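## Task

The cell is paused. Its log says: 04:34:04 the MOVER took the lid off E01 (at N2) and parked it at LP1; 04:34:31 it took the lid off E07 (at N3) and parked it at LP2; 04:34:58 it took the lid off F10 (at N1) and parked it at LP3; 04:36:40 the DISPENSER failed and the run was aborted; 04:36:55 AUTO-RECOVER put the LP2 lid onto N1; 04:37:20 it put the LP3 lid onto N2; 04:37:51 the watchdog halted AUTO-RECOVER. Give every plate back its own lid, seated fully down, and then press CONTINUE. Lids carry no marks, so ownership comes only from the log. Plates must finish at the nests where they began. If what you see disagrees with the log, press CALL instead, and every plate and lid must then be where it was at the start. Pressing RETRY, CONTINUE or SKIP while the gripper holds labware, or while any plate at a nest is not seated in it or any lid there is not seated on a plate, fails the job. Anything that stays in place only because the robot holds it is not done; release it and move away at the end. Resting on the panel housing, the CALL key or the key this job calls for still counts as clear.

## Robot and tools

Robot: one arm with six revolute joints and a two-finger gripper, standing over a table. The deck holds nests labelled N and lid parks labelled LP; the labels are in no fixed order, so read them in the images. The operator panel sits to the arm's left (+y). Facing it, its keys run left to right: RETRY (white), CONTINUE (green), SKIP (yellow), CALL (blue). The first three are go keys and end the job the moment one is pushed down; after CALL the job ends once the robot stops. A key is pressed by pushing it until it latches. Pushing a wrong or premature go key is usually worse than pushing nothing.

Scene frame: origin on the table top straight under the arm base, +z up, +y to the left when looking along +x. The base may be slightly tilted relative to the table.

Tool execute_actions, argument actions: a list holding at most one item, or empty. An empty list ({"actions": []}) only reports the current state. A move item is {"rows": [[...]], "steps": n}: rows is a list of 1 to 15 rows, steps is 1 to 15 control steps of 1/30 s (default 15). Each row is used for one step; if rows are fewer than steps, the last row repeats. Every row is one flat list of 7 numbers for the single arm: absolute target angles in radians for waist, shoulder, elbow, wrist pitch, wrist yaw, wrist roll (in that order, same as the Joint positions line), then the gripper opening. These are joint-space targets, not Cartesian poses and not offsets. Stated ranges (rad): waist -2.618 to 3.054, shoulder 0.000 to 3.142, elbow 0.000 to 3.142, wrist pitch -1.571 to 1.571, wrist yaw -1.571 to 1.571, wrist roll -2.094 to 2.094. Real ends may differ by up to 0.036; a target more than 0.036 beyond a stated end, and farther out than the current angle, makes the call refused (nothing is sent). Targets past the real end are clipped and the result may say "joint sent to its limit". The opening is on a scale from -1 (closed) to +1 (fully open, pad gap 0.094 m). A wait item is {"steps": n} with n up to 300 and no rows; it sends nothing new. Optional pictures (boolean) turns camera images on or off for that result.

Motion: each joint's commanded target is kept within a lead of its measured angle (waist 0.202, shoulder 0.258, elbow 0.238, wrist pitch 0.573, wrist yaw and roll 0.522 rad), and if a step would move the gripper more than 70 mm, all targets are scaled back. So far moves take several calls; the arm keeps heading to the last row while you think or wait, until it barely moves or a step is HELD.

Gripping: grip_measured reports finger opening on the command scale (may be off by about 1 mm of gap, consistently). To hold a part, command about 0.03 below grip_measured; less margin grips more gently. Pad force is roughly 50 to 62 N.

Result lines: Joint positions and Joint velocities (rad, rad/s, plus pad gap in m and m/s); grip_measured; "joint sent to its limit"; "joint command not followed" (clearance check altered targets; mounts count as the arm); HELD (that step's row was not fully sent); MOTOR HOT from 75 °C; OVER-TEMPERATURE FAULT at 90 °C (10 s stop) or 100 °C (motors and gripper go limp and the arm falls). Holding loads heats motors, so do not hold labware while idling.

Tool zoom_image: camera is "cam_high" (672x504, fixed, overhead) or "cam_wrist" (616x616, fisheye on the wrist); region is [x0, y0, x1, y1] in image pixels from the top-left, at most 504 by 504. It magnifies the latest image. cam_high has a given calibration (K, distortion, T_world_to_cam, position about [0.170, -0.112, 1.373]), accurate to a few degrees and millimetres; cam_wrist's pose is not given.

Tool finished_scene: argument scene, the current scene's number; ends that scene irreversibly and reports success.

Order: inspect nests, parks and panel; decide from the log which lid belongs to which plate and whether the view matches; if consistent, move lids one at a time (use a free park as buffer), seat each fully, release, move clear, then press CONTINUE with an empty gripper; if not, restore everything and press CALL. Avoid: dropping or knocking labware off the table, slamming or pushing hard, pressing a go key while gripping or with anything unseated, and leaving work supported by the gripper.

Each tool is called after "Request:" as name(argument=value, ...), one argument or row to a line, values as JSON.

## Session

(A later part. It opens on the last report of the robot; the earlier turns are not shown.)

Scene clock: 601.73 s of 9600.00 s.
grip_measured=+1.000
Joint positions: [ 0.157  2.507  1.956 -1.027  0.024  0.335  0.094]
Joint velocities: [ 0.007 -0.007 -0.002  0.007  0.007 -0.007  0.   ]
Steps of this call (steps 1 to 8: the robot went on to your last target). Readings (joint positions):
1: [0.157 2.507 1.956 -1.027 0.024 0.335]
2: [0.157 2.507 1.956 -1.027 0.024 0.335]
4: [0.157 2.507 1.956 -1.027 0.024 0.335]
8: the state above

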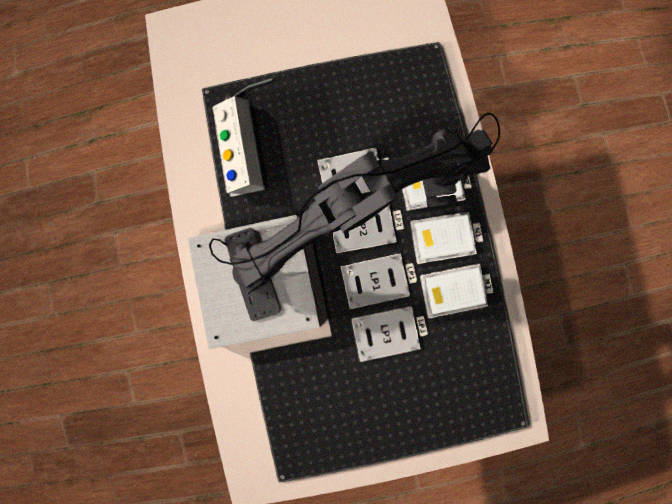

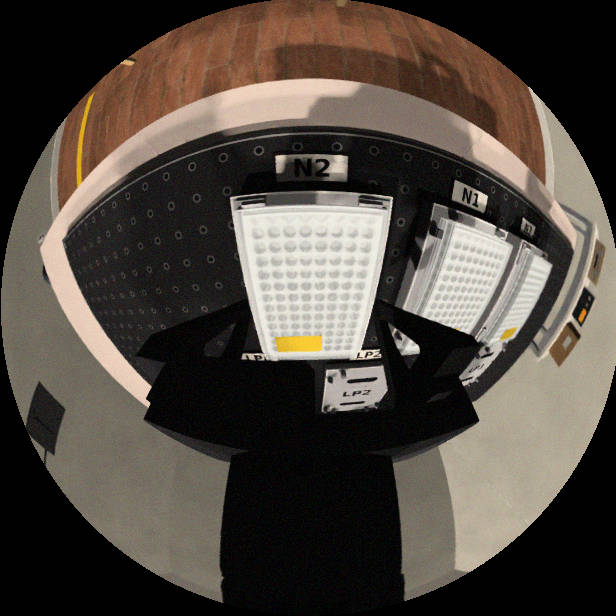

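Request:
execute_actions(
  actions=[
    {"rows": [[0.157,2.490,1.956,-1.027,0.024,0.335,1],[0.157,2.478,1.956,-1.027,0.024,0.335,1],[0.157,2.468,1.956,-1.027,0.024,0.335,1],[0.157,2.463,1.956,-1.027,0.024,0.335,1],[0.157,2.457,1.956,-1.027,0.024,0.335,1],[0.157,2.450,1.956,-1.027,0.024,0.335,1],[0.157,2.442,1.952,-1.027,0.024,0.335,1],[0.157,2.432,1.949,-1.027,0.024,0.335,1],[0.157,2.422,1.946,-1.027,0.024,0.335,1],[0.157,2.411,1.944,-1.027,0.024,0.335,1],[0.158,2.399,1.940,-1.027,0.024,0.335,1],[0.161,2.386,1.935,-1.027,0.024,0.333,1],[0.167,2.372,1.929,-1.027,0.024,0.331,1],[0.174,2.358,1.922,-1.027,0.024,0.329,1],[0.183,2.343,1.913,-1.027,0.024,0.325,1]], "steps": 15},
  ],
  pictures=false,
)

Request:
execute_actions(
  actions=[
    {"rows": [[0.195,2.327,1.903,-1.027,0.024,0.321,0.93],[0.208,2.311,1.893,-1.027,0.024,0.317,0.87],[0.222,2.295,1.881,-1.027,0.024,0.312,0.80],[0.239,2.278,1.868,-1.027,0.024,0.306,0.73],[0.256,2.260,1.855,-1.027,0.024,0.299,0.67],[0.276,2.243,1.840,-1.027,0.022,0.293,0.60],[0.297,2.225,1.825,-1.027,0.020,0.285,0.53],[0.319,2.207,1.810,-1.027,0.018,0.278,0.47],[0.342,2.189,1.793,-1.027,0.016,0.270,0.40],[0.367,2.171,1.776,-1.027,0.014,0.261,0.33],[0.392,2.152,1.759,-1.027,0.012,0.252,0.27],[0.419,2.134,1.741,-1.027,0.010,0.243,0.20],[0.447,2.116,1.723,-1.027,0.008,0.234,0.13],[0.475,2.098,1.705,-1.027,0.006,0.224,0.07],[0.505,2.081,1.686,-1.027,0.004,0.215,0.0]], "steps": 15},
  ],
  pictures=false,
)

Request:
execute_actions(
  actions=[
    {"rows": [[0.535,2.063,1.667,-1.027,0.002,0.205,-0.07],[0.566,2.046,1.648,-1.027,0.000,0.195,-0.13],[0.597,2.030,1.629,-1.027,-0.002,0.184,-0.20],[0.629,2.014,1.610,-1.027,-0.004,0.174,-0.27],[0.662,1.998,1.591,-1.027,-0.006,0.164,-0.33],[0.695,1.983,1.572,-1.027,-0.008,0.154,-0.40],[0.728,1.969,1.553,-1.027,-0.010,0.144,-0.47],[0.761,1.955,1.535,-1.027,-0.012,0.133,-0.53],[0.794,1.942,1.517,-1.027,-0.014,0.123,-0.60],[0.828,1.930,1.499,-1.027,-0.016,0.113,-0.67],[0.862,1.919,1.482,-1.024,-0.017,0.104,-0.73],[0.895,1.909,1.465,-1.021,-0.017,0.094,-0.80],[0.928,1.899,1.448,-1.018,-0.017,0.085,-0.87],[0.961,1.891,1.433,-1.015,-0.017,0.076,-0.93],[0.994,1.884,1.418,-1.012,-0.017,0.067,-1]], "steps": 15},
  ],
  pictures=false,
)

Request:
execute_actions(
  actions=[
    {"rows": [[1.027,1.878,1.403,-1.009,-0.017,0.058,-1],[1.059,1.873,1.390,-1.006,-0.017,0.050,-1],[1.090,1.870,1.377,-1.003,-0.017,0.043,-1],[1.121,1.868,1.365,-1.000,-0.017,0.035,-1],[1.151,1.867,1.355,-0.997,-0.017,0.029,-1],[1.181,1.867,1.345,-0.994,-0.017,0.022,-1],[1.209,1.867,1.336,-0.991,-0.017,0.016,-1],[1.237,1.867,1.329,-0.988,-0.017,0.011,-1],[1.264,1.867,1.323,-0.985,-0.017,0.007,-1],[1.289,1.867,1.318,-0.983,-0.017,0.003,-1],[1.314,1.867,1.314,-0.981,-0.017,-0.001,-1],[1.337,1.867,1.312,-0.980,-0.017,-0.003,-1],[1.359,1.867,1.311,-0.979,-0.017,-0.005,-1],[1.380,1.867,1.311,-0.978,-0.017,-0.007,-1],[1.400,1.867,1.311,-0.978,-0.017,-0.007,-1]], "steps": 15},
  ],
  pictures=false,
)

Request:
execute_actions(
  actions=[
    {"rows": [[1.417,1.867,1.311,-0.978,-0.017,-0.007,-1],[1.434,1.867,1.311,-0.978,-0.017,-0.007,-1],[1.448,1.867,1.311,-0.978,-0.017,-0.007,-1],[1.461,1.867,1.311,-0.978,-0.017,-0.007,-1],[1.473,1.867,1.311,-0.978,-0.017,-0.007,-1],[1.482,1.867,1.311,-0.978,-0.017,-0.007,-1],[1.489,1.867,1.311,-0.978,-0.017,-0.007,-1],[1.495,1.867,1.311,-0.978,-0.017,-0.007,-1],[1.498,1.867,1.311,-0.978,-0.017,-0.007,-1],[1.499,1.867,1.311,-0.978,-0.017,-0.007,-1]], "steps": 15},
  ],
  pictures=false,
)

Request:
execute_actions(
  actions=[
    {"steps": 10},
  ],
)

Request:
zoom_image(
  camera="cam_wrist",
  region=[230, 180, 430, 360],
)

Scene clock: 645.00 s of 9600.00 s.
grip_measured=+1.000
Joint positions: [ 0.159  2.407  1.933 -1.027  0.024  0.334  0.094]
Joint velocities: [ 0.042 -0.447 -0.173 -0.037  0.051  0.022  0.   ]
Steps of this call (steps 1 to 15: the robot went on to your last target; steps 16 to 90: nothing new was sent; then 39.77 s passed at rest; steps 91 to 105: all 15 steps of this action). Readings (joint positions):
91: [0.157 2.507 1.956 -1.027 0.024 0.335]
92: [0.157 2.507 1.956 -1.027 0.024 0.335]
94: [0.157 2.507 1.956 -1.027 0.024 0.335]
98: [0.157 2.495 1.956 -1.027 0.024 0.335]
105: the state above

Scene clock: 645.50 s of 9600.00 s.
grip_measured=+0.033
Joint positions: [ 0.451  2.145  1.726 -1.025  0.016  0.257  0.049]
Joint velocities: [ 0.813 -0.496 -0.515  0.022 -0.037 -0.256 -0.064]
Steps of this call (steps 1 to 15: all 15 steps of this action). Readings (joint positions):
1: [0.162 2.389 1.926 -1.027 0.024 0.333]
2: [0.168 2.372 1.918 -1.027 0.024 0.332]
4: [0.189 2.337 1.899 -1.027 0.024 0.327]
8: [0.263 2.268 1.846 -1.026 0.024 0.308]
15: the state above

Scene clock: 646.00 s of 9600.00 s.
grip_measured=-0.959
Joint positions: [ 0.937  1.93   1.454 -1.022 -0.01   0.113  0.002]
Joint velocities: [ 0.926 -0.227 -0.457 -0.081 -0.081 -0.3   -0.055]
Steps of this call (steps 1 to 15: all 15 steps of this action). Readings (joint positions):
1: [0.480 2.127 1.707 -1.025 0.015 0.248]
2: [0.510 2.109 1.689 -1.025 0.013 0.239]
4: [0.571 2.075 1.651 -1.024 0.009 0.220]
8: [0.701 2.011 1.576 -1.023 0.002 0.181]
15: the state above

Scene clock: 646.50 s of 9600.00 s.
grip_measured=-0.986
Joint positions: [ 1.362  1.9    1.319 -1.002 -0.016  0.011  0.001]
Joint velocities: [ 0.584 -0.017 -0.002 -0.022  0.022 -0.154 -0.   ]
Steps of this call (steps 1 to 15: all 15 steps of this action). Readings (joint positions):
1: [0.969 1.922 1.439 -1.022 -0.011 0.103]
2: [1.002 1.915 1.424 -1.021 -0.011 0.094]
4: [1.066 1.905 1.397 -1.019 -0.013 0.077]
8: [1.187 1.900 1.353 -1.013 -0.014 0.046]
15: the state above

Scene clock: 647.00 s of 9600.00 s.
grip_measured=-0.986
Joint positions: [ 1.496  1.9    1.319 -0.996 -0.016 -0.001  0.001]
Joint velocities: [-0.002 -0.007 -0.002 -0.007  0.022  0.051 -0.   ]
Steps of this call (steps 1 to 15: all 15 steps of this action). Readings (joint positions):
1: [1.383 1.900 1.319 -1.001 -0.016 0.009]
2: [1.401 1.900 1.319 -0.999 -0.016 0.007]
4: [1.434 1.900 1.319 -0.997 -0.016 0.004]
8: [1.481 1.900 1.319 -0.996 -0.016 0.001]
15: the state above

Scene clock: 647.33 s of 9600.00 s.
grip_measured=-0.986
Joint positions: [ 1.496  1.9    1.319 -0.996 -0.016 -0.001  0.001]
Joint velocities: [-0.007 -0.002  0.012 -0.037  0.022  0.066 -0.   ]
Steps of this call (steps 1 to 10: the robot went on to your last target). Readings (joint positions):
1: [1.496 1.900 1.319 -0.996 -0.016 -0.001]
2: [1.496 1.900 1.319 -0.996 -0.016 -0.001]
4: [1.496 1.900 1.319 -0.996 -0.016 -0.001]
8: [1.496 1.900 1.319 -0.996 -0.016 -0.001]
10: the state above

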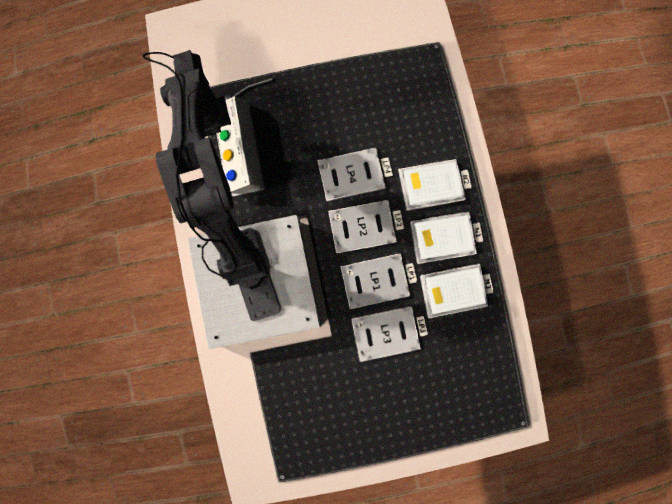

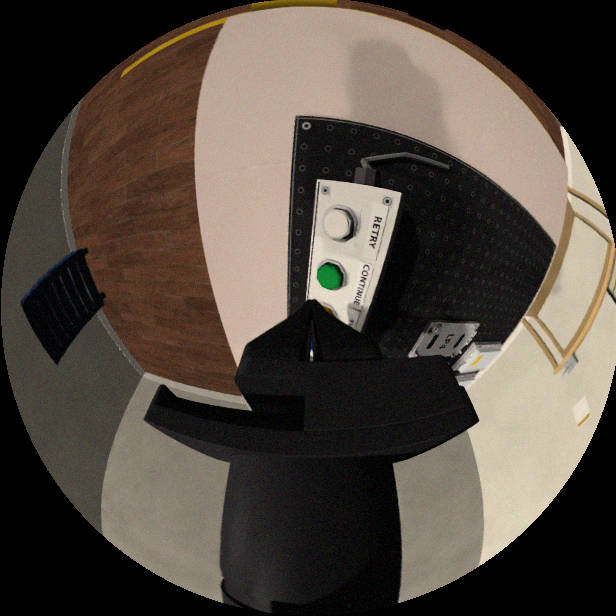

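Region (230, 180, 430, 360) of cam_wrist's 616x616 image, scaled by 2.520, with more detail than that image has; it fills the top 454 rows of this view, and the rest is white.

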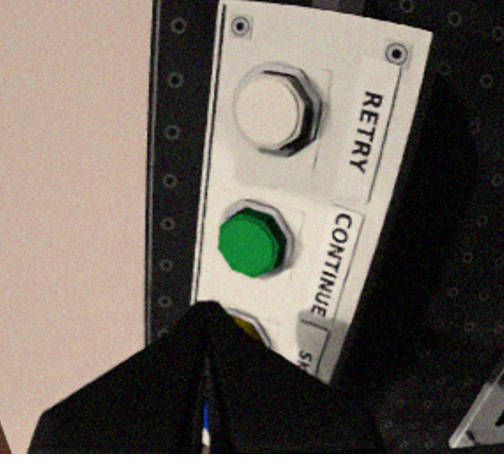

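Request:
zoom_image(
  camera="cam_high",
  region=[380, 140, 520, 330],
)

Region (380, 140, 520, 330) of cam_high's 672x504 image, scaled by 2.653, with more detail than that image has; it fills the left 371 columns of this view, and the rest is white.

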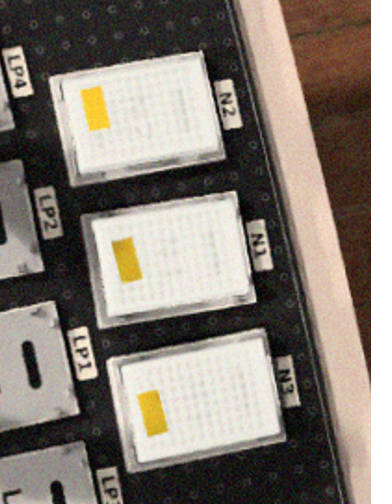

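Request:
execute_actions(
  actions=[
    {"rows": [[1.497,1.880,1.309,-0.976,-0.015,-0.003,-1],[1.497,1.892,1.306,-0.973,-0.013,-0.003,-1],[1.497,1.902,1.302,-0.969,-0.011,-0.003,-1],[1.497,1.908,1.297,-0.963,-0.009,-0.003,-1],[1.497,1.912,1.291,-0.956,-0.007,-0.003,-1],[1.497,1.916,1.284,-0.948,-0.005,-0.003,-1],[1.497,1.921,1.277,-0.940,-0.003,-0.003,-1],[1.497,1.926,1.270,-0.932,-0.002,-0.003,-1],[1.497,1.930,1.264,-0.925,-0.002,-0.003,-1],[1.497,1.934,1.258,-0.919,-0.002,-0.003,-1],[1.497,1.937,1.254,-0.914,-0.002,-0.003,-1],[1.497,1.939,1.251,-0.910,-0.002,-0.003,-1],[1.497,1.940,1.249,-0.908,-0.002,-0.003,-1],[1.497,1.940,1.248,-0.907,-0.002,-0.003,-1],[1.497,1.940,1.248,-0.907,-0.002,-0.003,-1]], "steps": 15},
  ],
  pictures=false,
)

Request:
execute_actions(
  actions=[
    {"steps": 15},
  ],
)

Request:
zoom_image(
  camera="cam_wrist",
  region=[230, 180, 430, 360],
)

Scene clock: 655.03 s of 9600.00 s.
grip_measured=-0.986
Joint positions: [ 1.496  1.935  1.255 -0.939 -0.01  -0.001  0.001]
Joint velocities: [ 0.007  0.081 -0.066  0.066 -0.037  0.037 -0.001]
Steps of this call (steps 1 to 15: the robot went on to your last target; steps 16 to 90: nothing new was sent; then 4.20 s passed at rest; steps 91 to 105: all 15 steps of this action). Readings (joint positions):
91: [1.496 1.900 1.319 -0.996 -0.016 -0.001]
92: [1.496 1.900 1.319 -0.995 -0.016 -0.001]
94: [1.496 1.900 1.317 -0.990 -0.016 -0.001]
98: [1.496 1.901 1.294 -0.971 -0.013 -0.001]
105: the state above

Scene clock: 655.53 s of 9600.00 s.
grip_measured=-0.986
Joint positions: [ 1.496  1.938  1.253 -0.925 -0.009 -0.001  0.001]
Joint velocities: [-0.007 -0.002  0.012 -0.007 -0.007 -0.007 -0.001]
Steps of this call (steps 1 to 15: the robot went on to your last target). Readings (joint positions):
1: [1.496 1.937 1.253 -0.938 -0.010 -0.001]
2: [1.496 1.938 1.253 -0.936 -0.010 -0.001]
4: [1.496 1.938 1.253 -0.933 -0.009 -0.001]
8: [1.496 1.938 1.253 -0.927 -0.009 -0.001]
15: the state above

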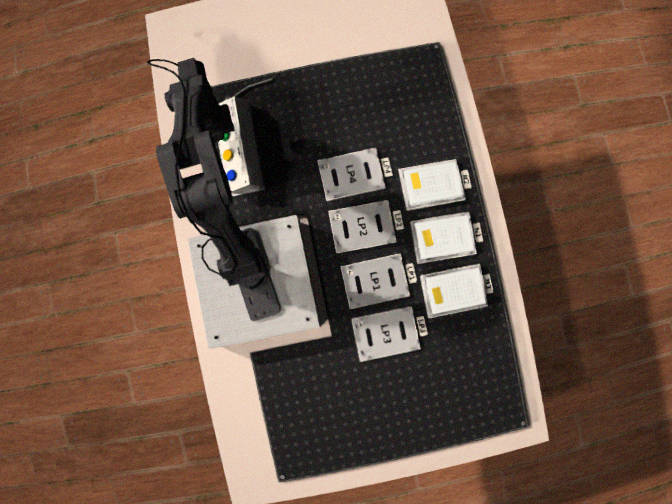

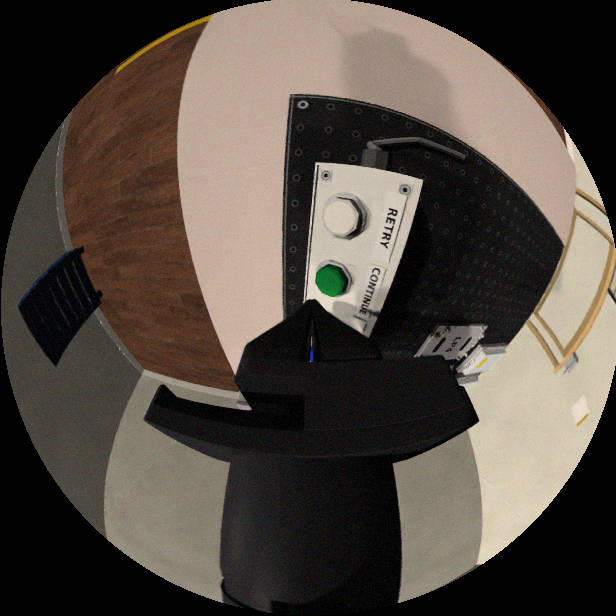

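Region (230, 180, 430, 360) of cam_wrist's 616x616 image, scaled by 2.520, with more detail than that image has; it fills the top 454 rows of this view, and the rest is white.

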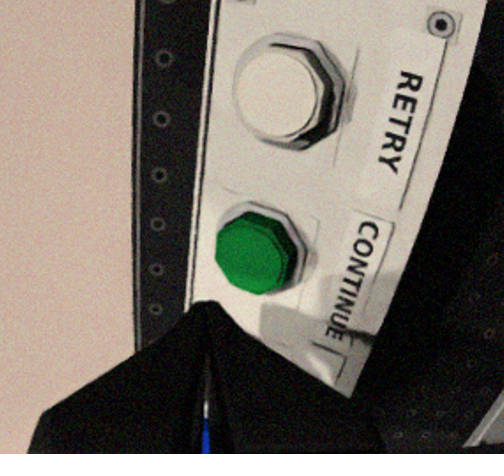

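Request:
execute_actions(
  actions=[
    {"rows": [[1.494,1.942,1.250,-0.906,-0.005,-0.003,-1],[1.491,1.945,1.250,-0.904,-0.005,-0.003,-1],[1.488,1.948,1.250,-0.902,-0.005,-0.003,-1],[1.485,1.952,1.250,-0.899,-0.005,-0.003,-1],[1.482,1.956,1.250,-0.896,-0.005,-0.003,-1],[1.479,1.960,1.250,-0.893,-0.005,-0.003,-1],[1.476,1.964,1.250,-0.890,-0.005,-0.003,-1],[1.473,1.967,1.250,-0.887,-0.005,-0.003,-1],[1.471,1.970,1.250,-0.884,-0.005,-0.003,-1],[1.469,1.972,1.250,-0.882,-0.005,-0.003,-1],[1.468,1.973,1.250,-0.880,-0.005,-0.003,-1],[1.468,1.974,1.250,-0.879,-0.005,-0.003,-1],[1.468,1.974,1.250,-0.879,-0.005,-0.003,-1],[1.468,1.974,1.250,-0.879,-0.005,-0.003,-1],[1.468,1.974,1.250,-0.879,-0.005,-0.003,-1]], "steps": 15},
  ],
  pictures=false,
)

Request:
execute_actions(
  actions=[
    {"steps": 12},
  ],
)

Request:
zoom_image(
  camera="cam_wrist",
  region=[230, 180, 430, 360],
)

Scene clock: 663.60 s of 9600.00 s.
grip_measured=-0.986
Joint positions: [ 1.475  1.968  1.253 -0.901 -0.009 -0.001  0.001]
Joint velocities: [ 0.002 -0.002 -0.002 -0.051 -0.051  0.007 -0.   ]
Steps of this call (steps 1 to 15: the robot went on to your last target; steps 16 to 90: nothing new was sent; then 4.57 s passed at rest; steps 91 to 105: all 15 steps of this action). Readings (joint positions):
91: [1.496 1.938 1.253 -0.925 -0.009 -0.001]
92: [1.496 1.938 1.253 -0.924 -0.009 -0.001]
94: [1.496 1.938 1.253 -0.923 -0.009 -0.001]
98: [1.489 1.944 1.253 -0.914 -0.009 -0.001]
105: the state above

Scene clock: 664.00 s of 9600.00 s.
grip_measured=-0.986
Joint positions: [ 1.475  1.968  1.253 -0.897 -0.009 -0.001  0.001]
Joint velocities: [-0.002  0.007 -0.002 -0.066 -0.066  0.066 -0.001]
Steps of this call (steps 1 to 12: the robot went on to your last target). Readings (joint positions):
1: [1.475 1.968 1.253 -0.900 -0.009 -0.001]
2: [1.475 1.968 1.253 -0.899 -0.009 -0.001]
4: [1.475 1.968 1.253 -0.898 -0.009 -0.001]
8: [1.475 1.968 1.253 -0.897 -0.009 -0.001]
12: the state above

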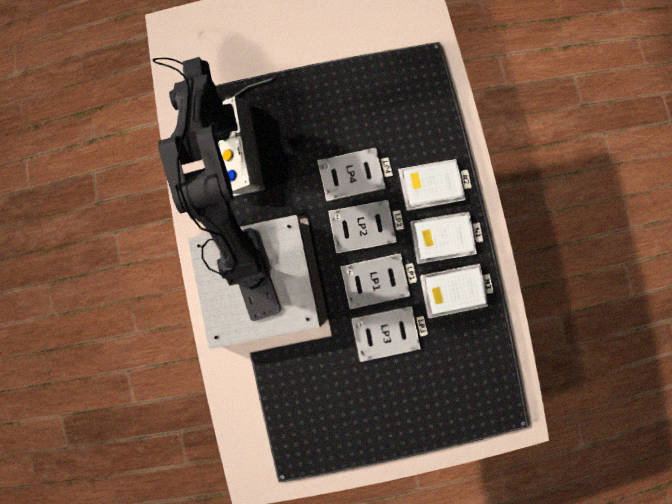

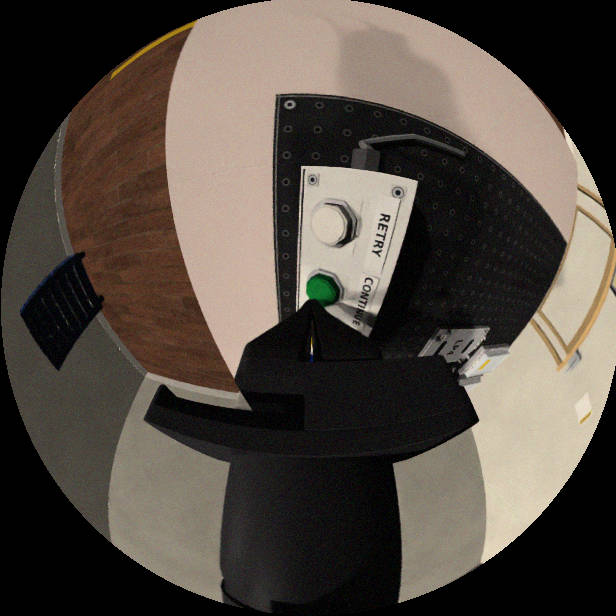

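Region (230, 180, 430, 360) of cam_wrist's 616x616 image, scaled by 2.520, with more detail than that image has; it fills the top 454 rows of this view, and the rest is white.

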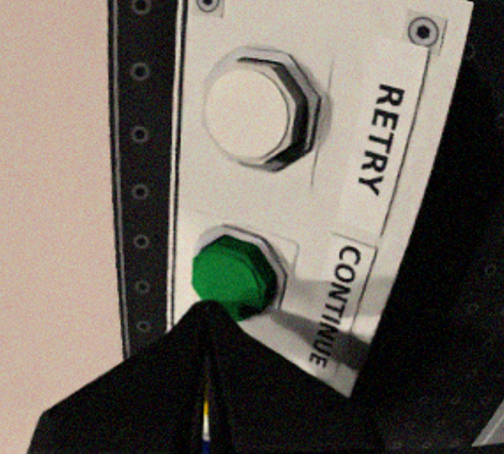

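Request:
execute_actions(
  actions=[
    {"rows": [[1.467,1.976,1.250,-0.877,-0.005,-0.003,-1],[1.466,1.978,1.250,-0.875,-0.005,-0.003,-1],[1.465,1.980,1.250,-0.873,-0.005,-0.003,-1],[1.464,1.982,1.250,-0.871,-0.005,-0.003,-1],[1.463,1.984,1.250,-0.869,-0.005,-0.003,-1],[1.462,1.986,1.250,-0.867,-0.005,-0.003,-1],[1.461,1.988,1.250,-0.865,-0.005,-0.003,-1],[1.460,1.990,1.250,-0.863,-0.005,-0.003,-1],[1.459,1.992,1.250,-0.861,-0.005,-0.003,-1],[1.458,1.993,1.250,-0.860,-0.005,-0.003,-1],[1.458,1.994,1.250,-0.859,-0.005,-0.003,-1],[1.458,1.994,1.250,-0.859,-0.005,-0.003,-1],[1.458,1.994,1.250,-0.859,-0.005,-0.003,-1],[1.458,1.994,1.250,-0.859,-0.005,-0.003,-1],[1.458,1.994,1.250,-0.859,-0.005,-0.003,-1]], "steps": 15},
  ],
  pictures=false,
)

Request:
execute_actions(
  actions=[
    {"steps": 10},
  ],
)

Request:
zoom_image(
  camera="cam_wrist",
  region=[230, 180, 430, 360],
)

Scene clock: 669.43 s of 9600.00 s.
grip_measured=-0.986
Joint positions: [ 1.466  1.987  1.253 -0.879 -0.009 -0.001  0.001]
Joint velocities: [-0.012 -0.007 -0.007  0.037  0.007 -0.051 -0.   ]
Steps of this call (steps 1 to 15: the robot went on to your last target; steps 16 to 90: nothing new was sent; then 1.93 s passed at rest; steps 91 to 105: all 15 steps of this action). Readings (joint positions):
91: [1.475 1.968 1.253 -0.896 -0.009 -0.001]
92: [1.475 1.968 1.253 -0.896 -0.009 -0.001]
94: [1.475 1.968 1.253 -0.894 -0.009 -0.001]
98: [1.473 1.969 1.253 -0.888 -0.009 -0.001]
105: the state above

Scene clock: 669.77 s of 9600.00 s.
grip_measured=-0.986
Joint positions: [ 1.466  1.987  1.253 -0.877 -0.009 -0.001  0.001]
Joint velocities: [ 0.012  0.002  0.002 -0.022  0.007  0.007  0.   ]
Steps of this call (steps 1 to 10: the robot went on to your last target). Readings (joint positions):
1: [1.466 1.987 1.253 -0.879 -0.009 -0.001]
2: [1.466 1.987 1.253 -0.879 -0.009 -0.001]
4: [1.466 1.987 1.253 -0.878 -0.009 -0.001]
8: [1.466 1.987 1.253 -0.877 -0.009 -0.001]
10: the state above

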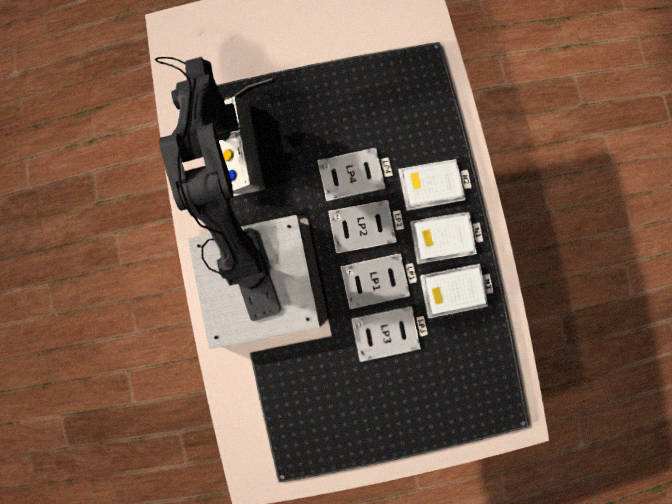

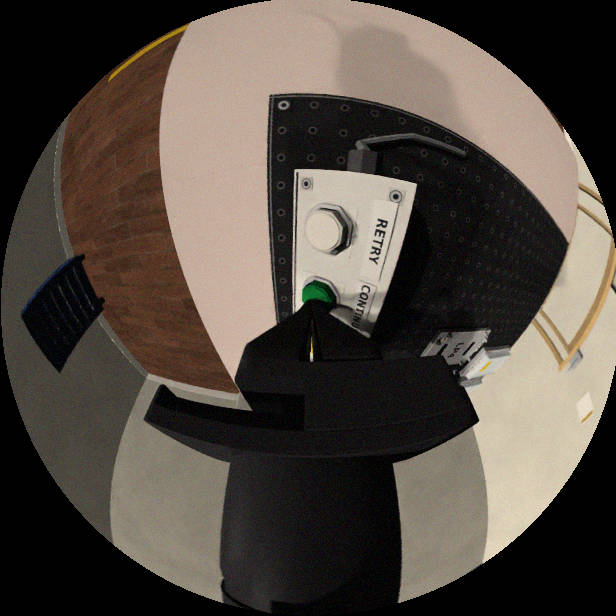

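Region (230, 180, 430, 360) of cam_wrist's 616x616 image, scaled by 2.520, with more detail than that image has; it fills the top 454 rows of this view, and the rest is white.

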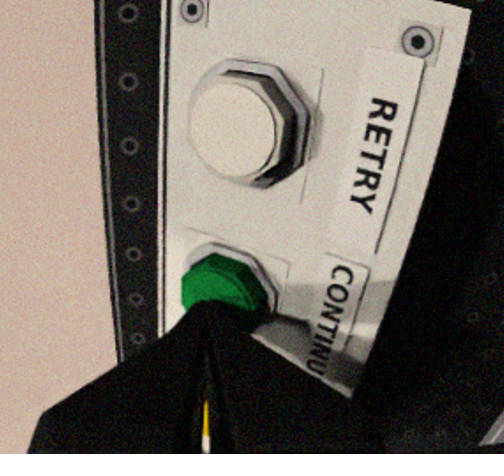

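Request:
execute_actions(
  actions=[
    {"rows": [[1.457,1.997,1.250,-0.859,-0.003,-0.003,-1],[1.455,2.000,1.250,-0.859,0.000,-0.003,-1],[1.453,2.003,1.250,-0.858,0.003,-0.003,-1],[1.451,2.006,1.250,-0.858,0.006,-0.003,-1],[1.449,2.009,1.250,-0.857,0.009,-0.003,-1],[1.447,2.012,1.250,-0.857,0.012,-0.003,-1],[1.445,2.015,1.250,-0.856,0.015,-0.003,-1],[1.443,2.018,1.250,-0.856,0.018,-0.003,-1],[1.441,2.021,1.250,-0.855,0.021,-0.003,-1],[1.440,2.024,1.250,-0.855,0.023,-0.003,-1],[1.439,2.027,1.250,-0.855,0.025,-0.003,-1],[1.438,2.029,1.250,-0.855,0.027,-0.003,-1],[1.437,2.031,1.250,-0.855,0.029,-0.003,-1],[1.436,2.033,1.250,-0.855,0.030,-0.003,-1],[1.436,2.034,1.250,-0.855,0.030,-0.003,-1]], "steps": 15},
  ],
)

Scene clock: 673.20 s of 9600.00 s.
grip_measured=-0.987
Joint positions: [ 1.456  1.998  1.253 -0.873 -0.011 -0.001  0.001]
Joint velocities: [ 0.012  0.007 -0.012  0.022 -0.007  0.022 -0.002]
The task's run ended inside this call: 3 steps that you had sent did not run.
Steps of this call (steps 1 to 15: the robot went on to your last target; steps 16 to 90: nothing new was sent; then 0.03 s passed at rest; steps 91 to 102: the first 12 steps of this action). Readings (joint positions):
91: [1.466 1.987 1.253 -0.877 -0.009 -0.001]
92: [1.466 1.987 1.253 -0.877 -0.009 -0.001]
94: [1.465 1.987 1.253 -0.877 -0.007 -0.001]
98: [1.462 1.990 1.253 -0.876 -0.009 -0.001]
102: [1.458 1.995 1.253 -0.874 -0.010 -0.001]
The task's run has ended: the event that ends the task has happened.

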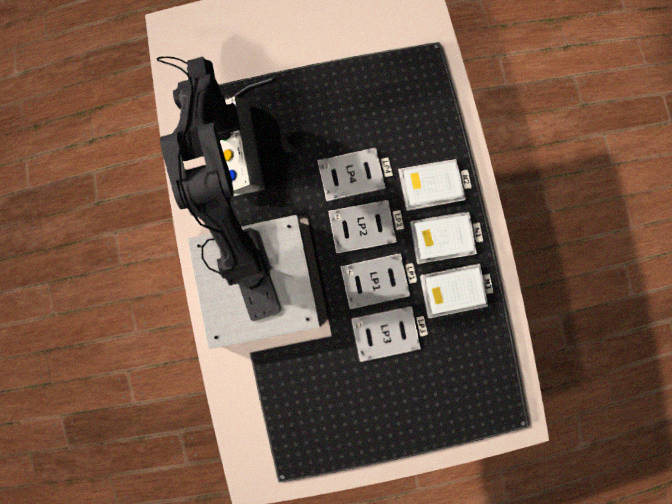

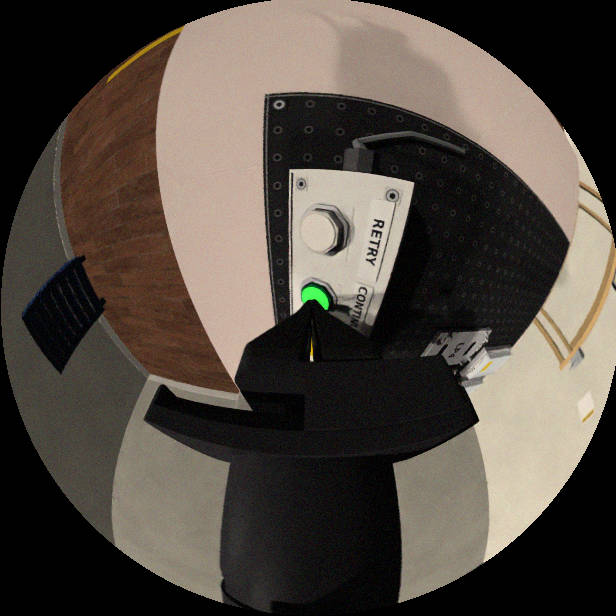

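Request:
finished_scene(
  scene=2,
)

The scene is finished: the task was done.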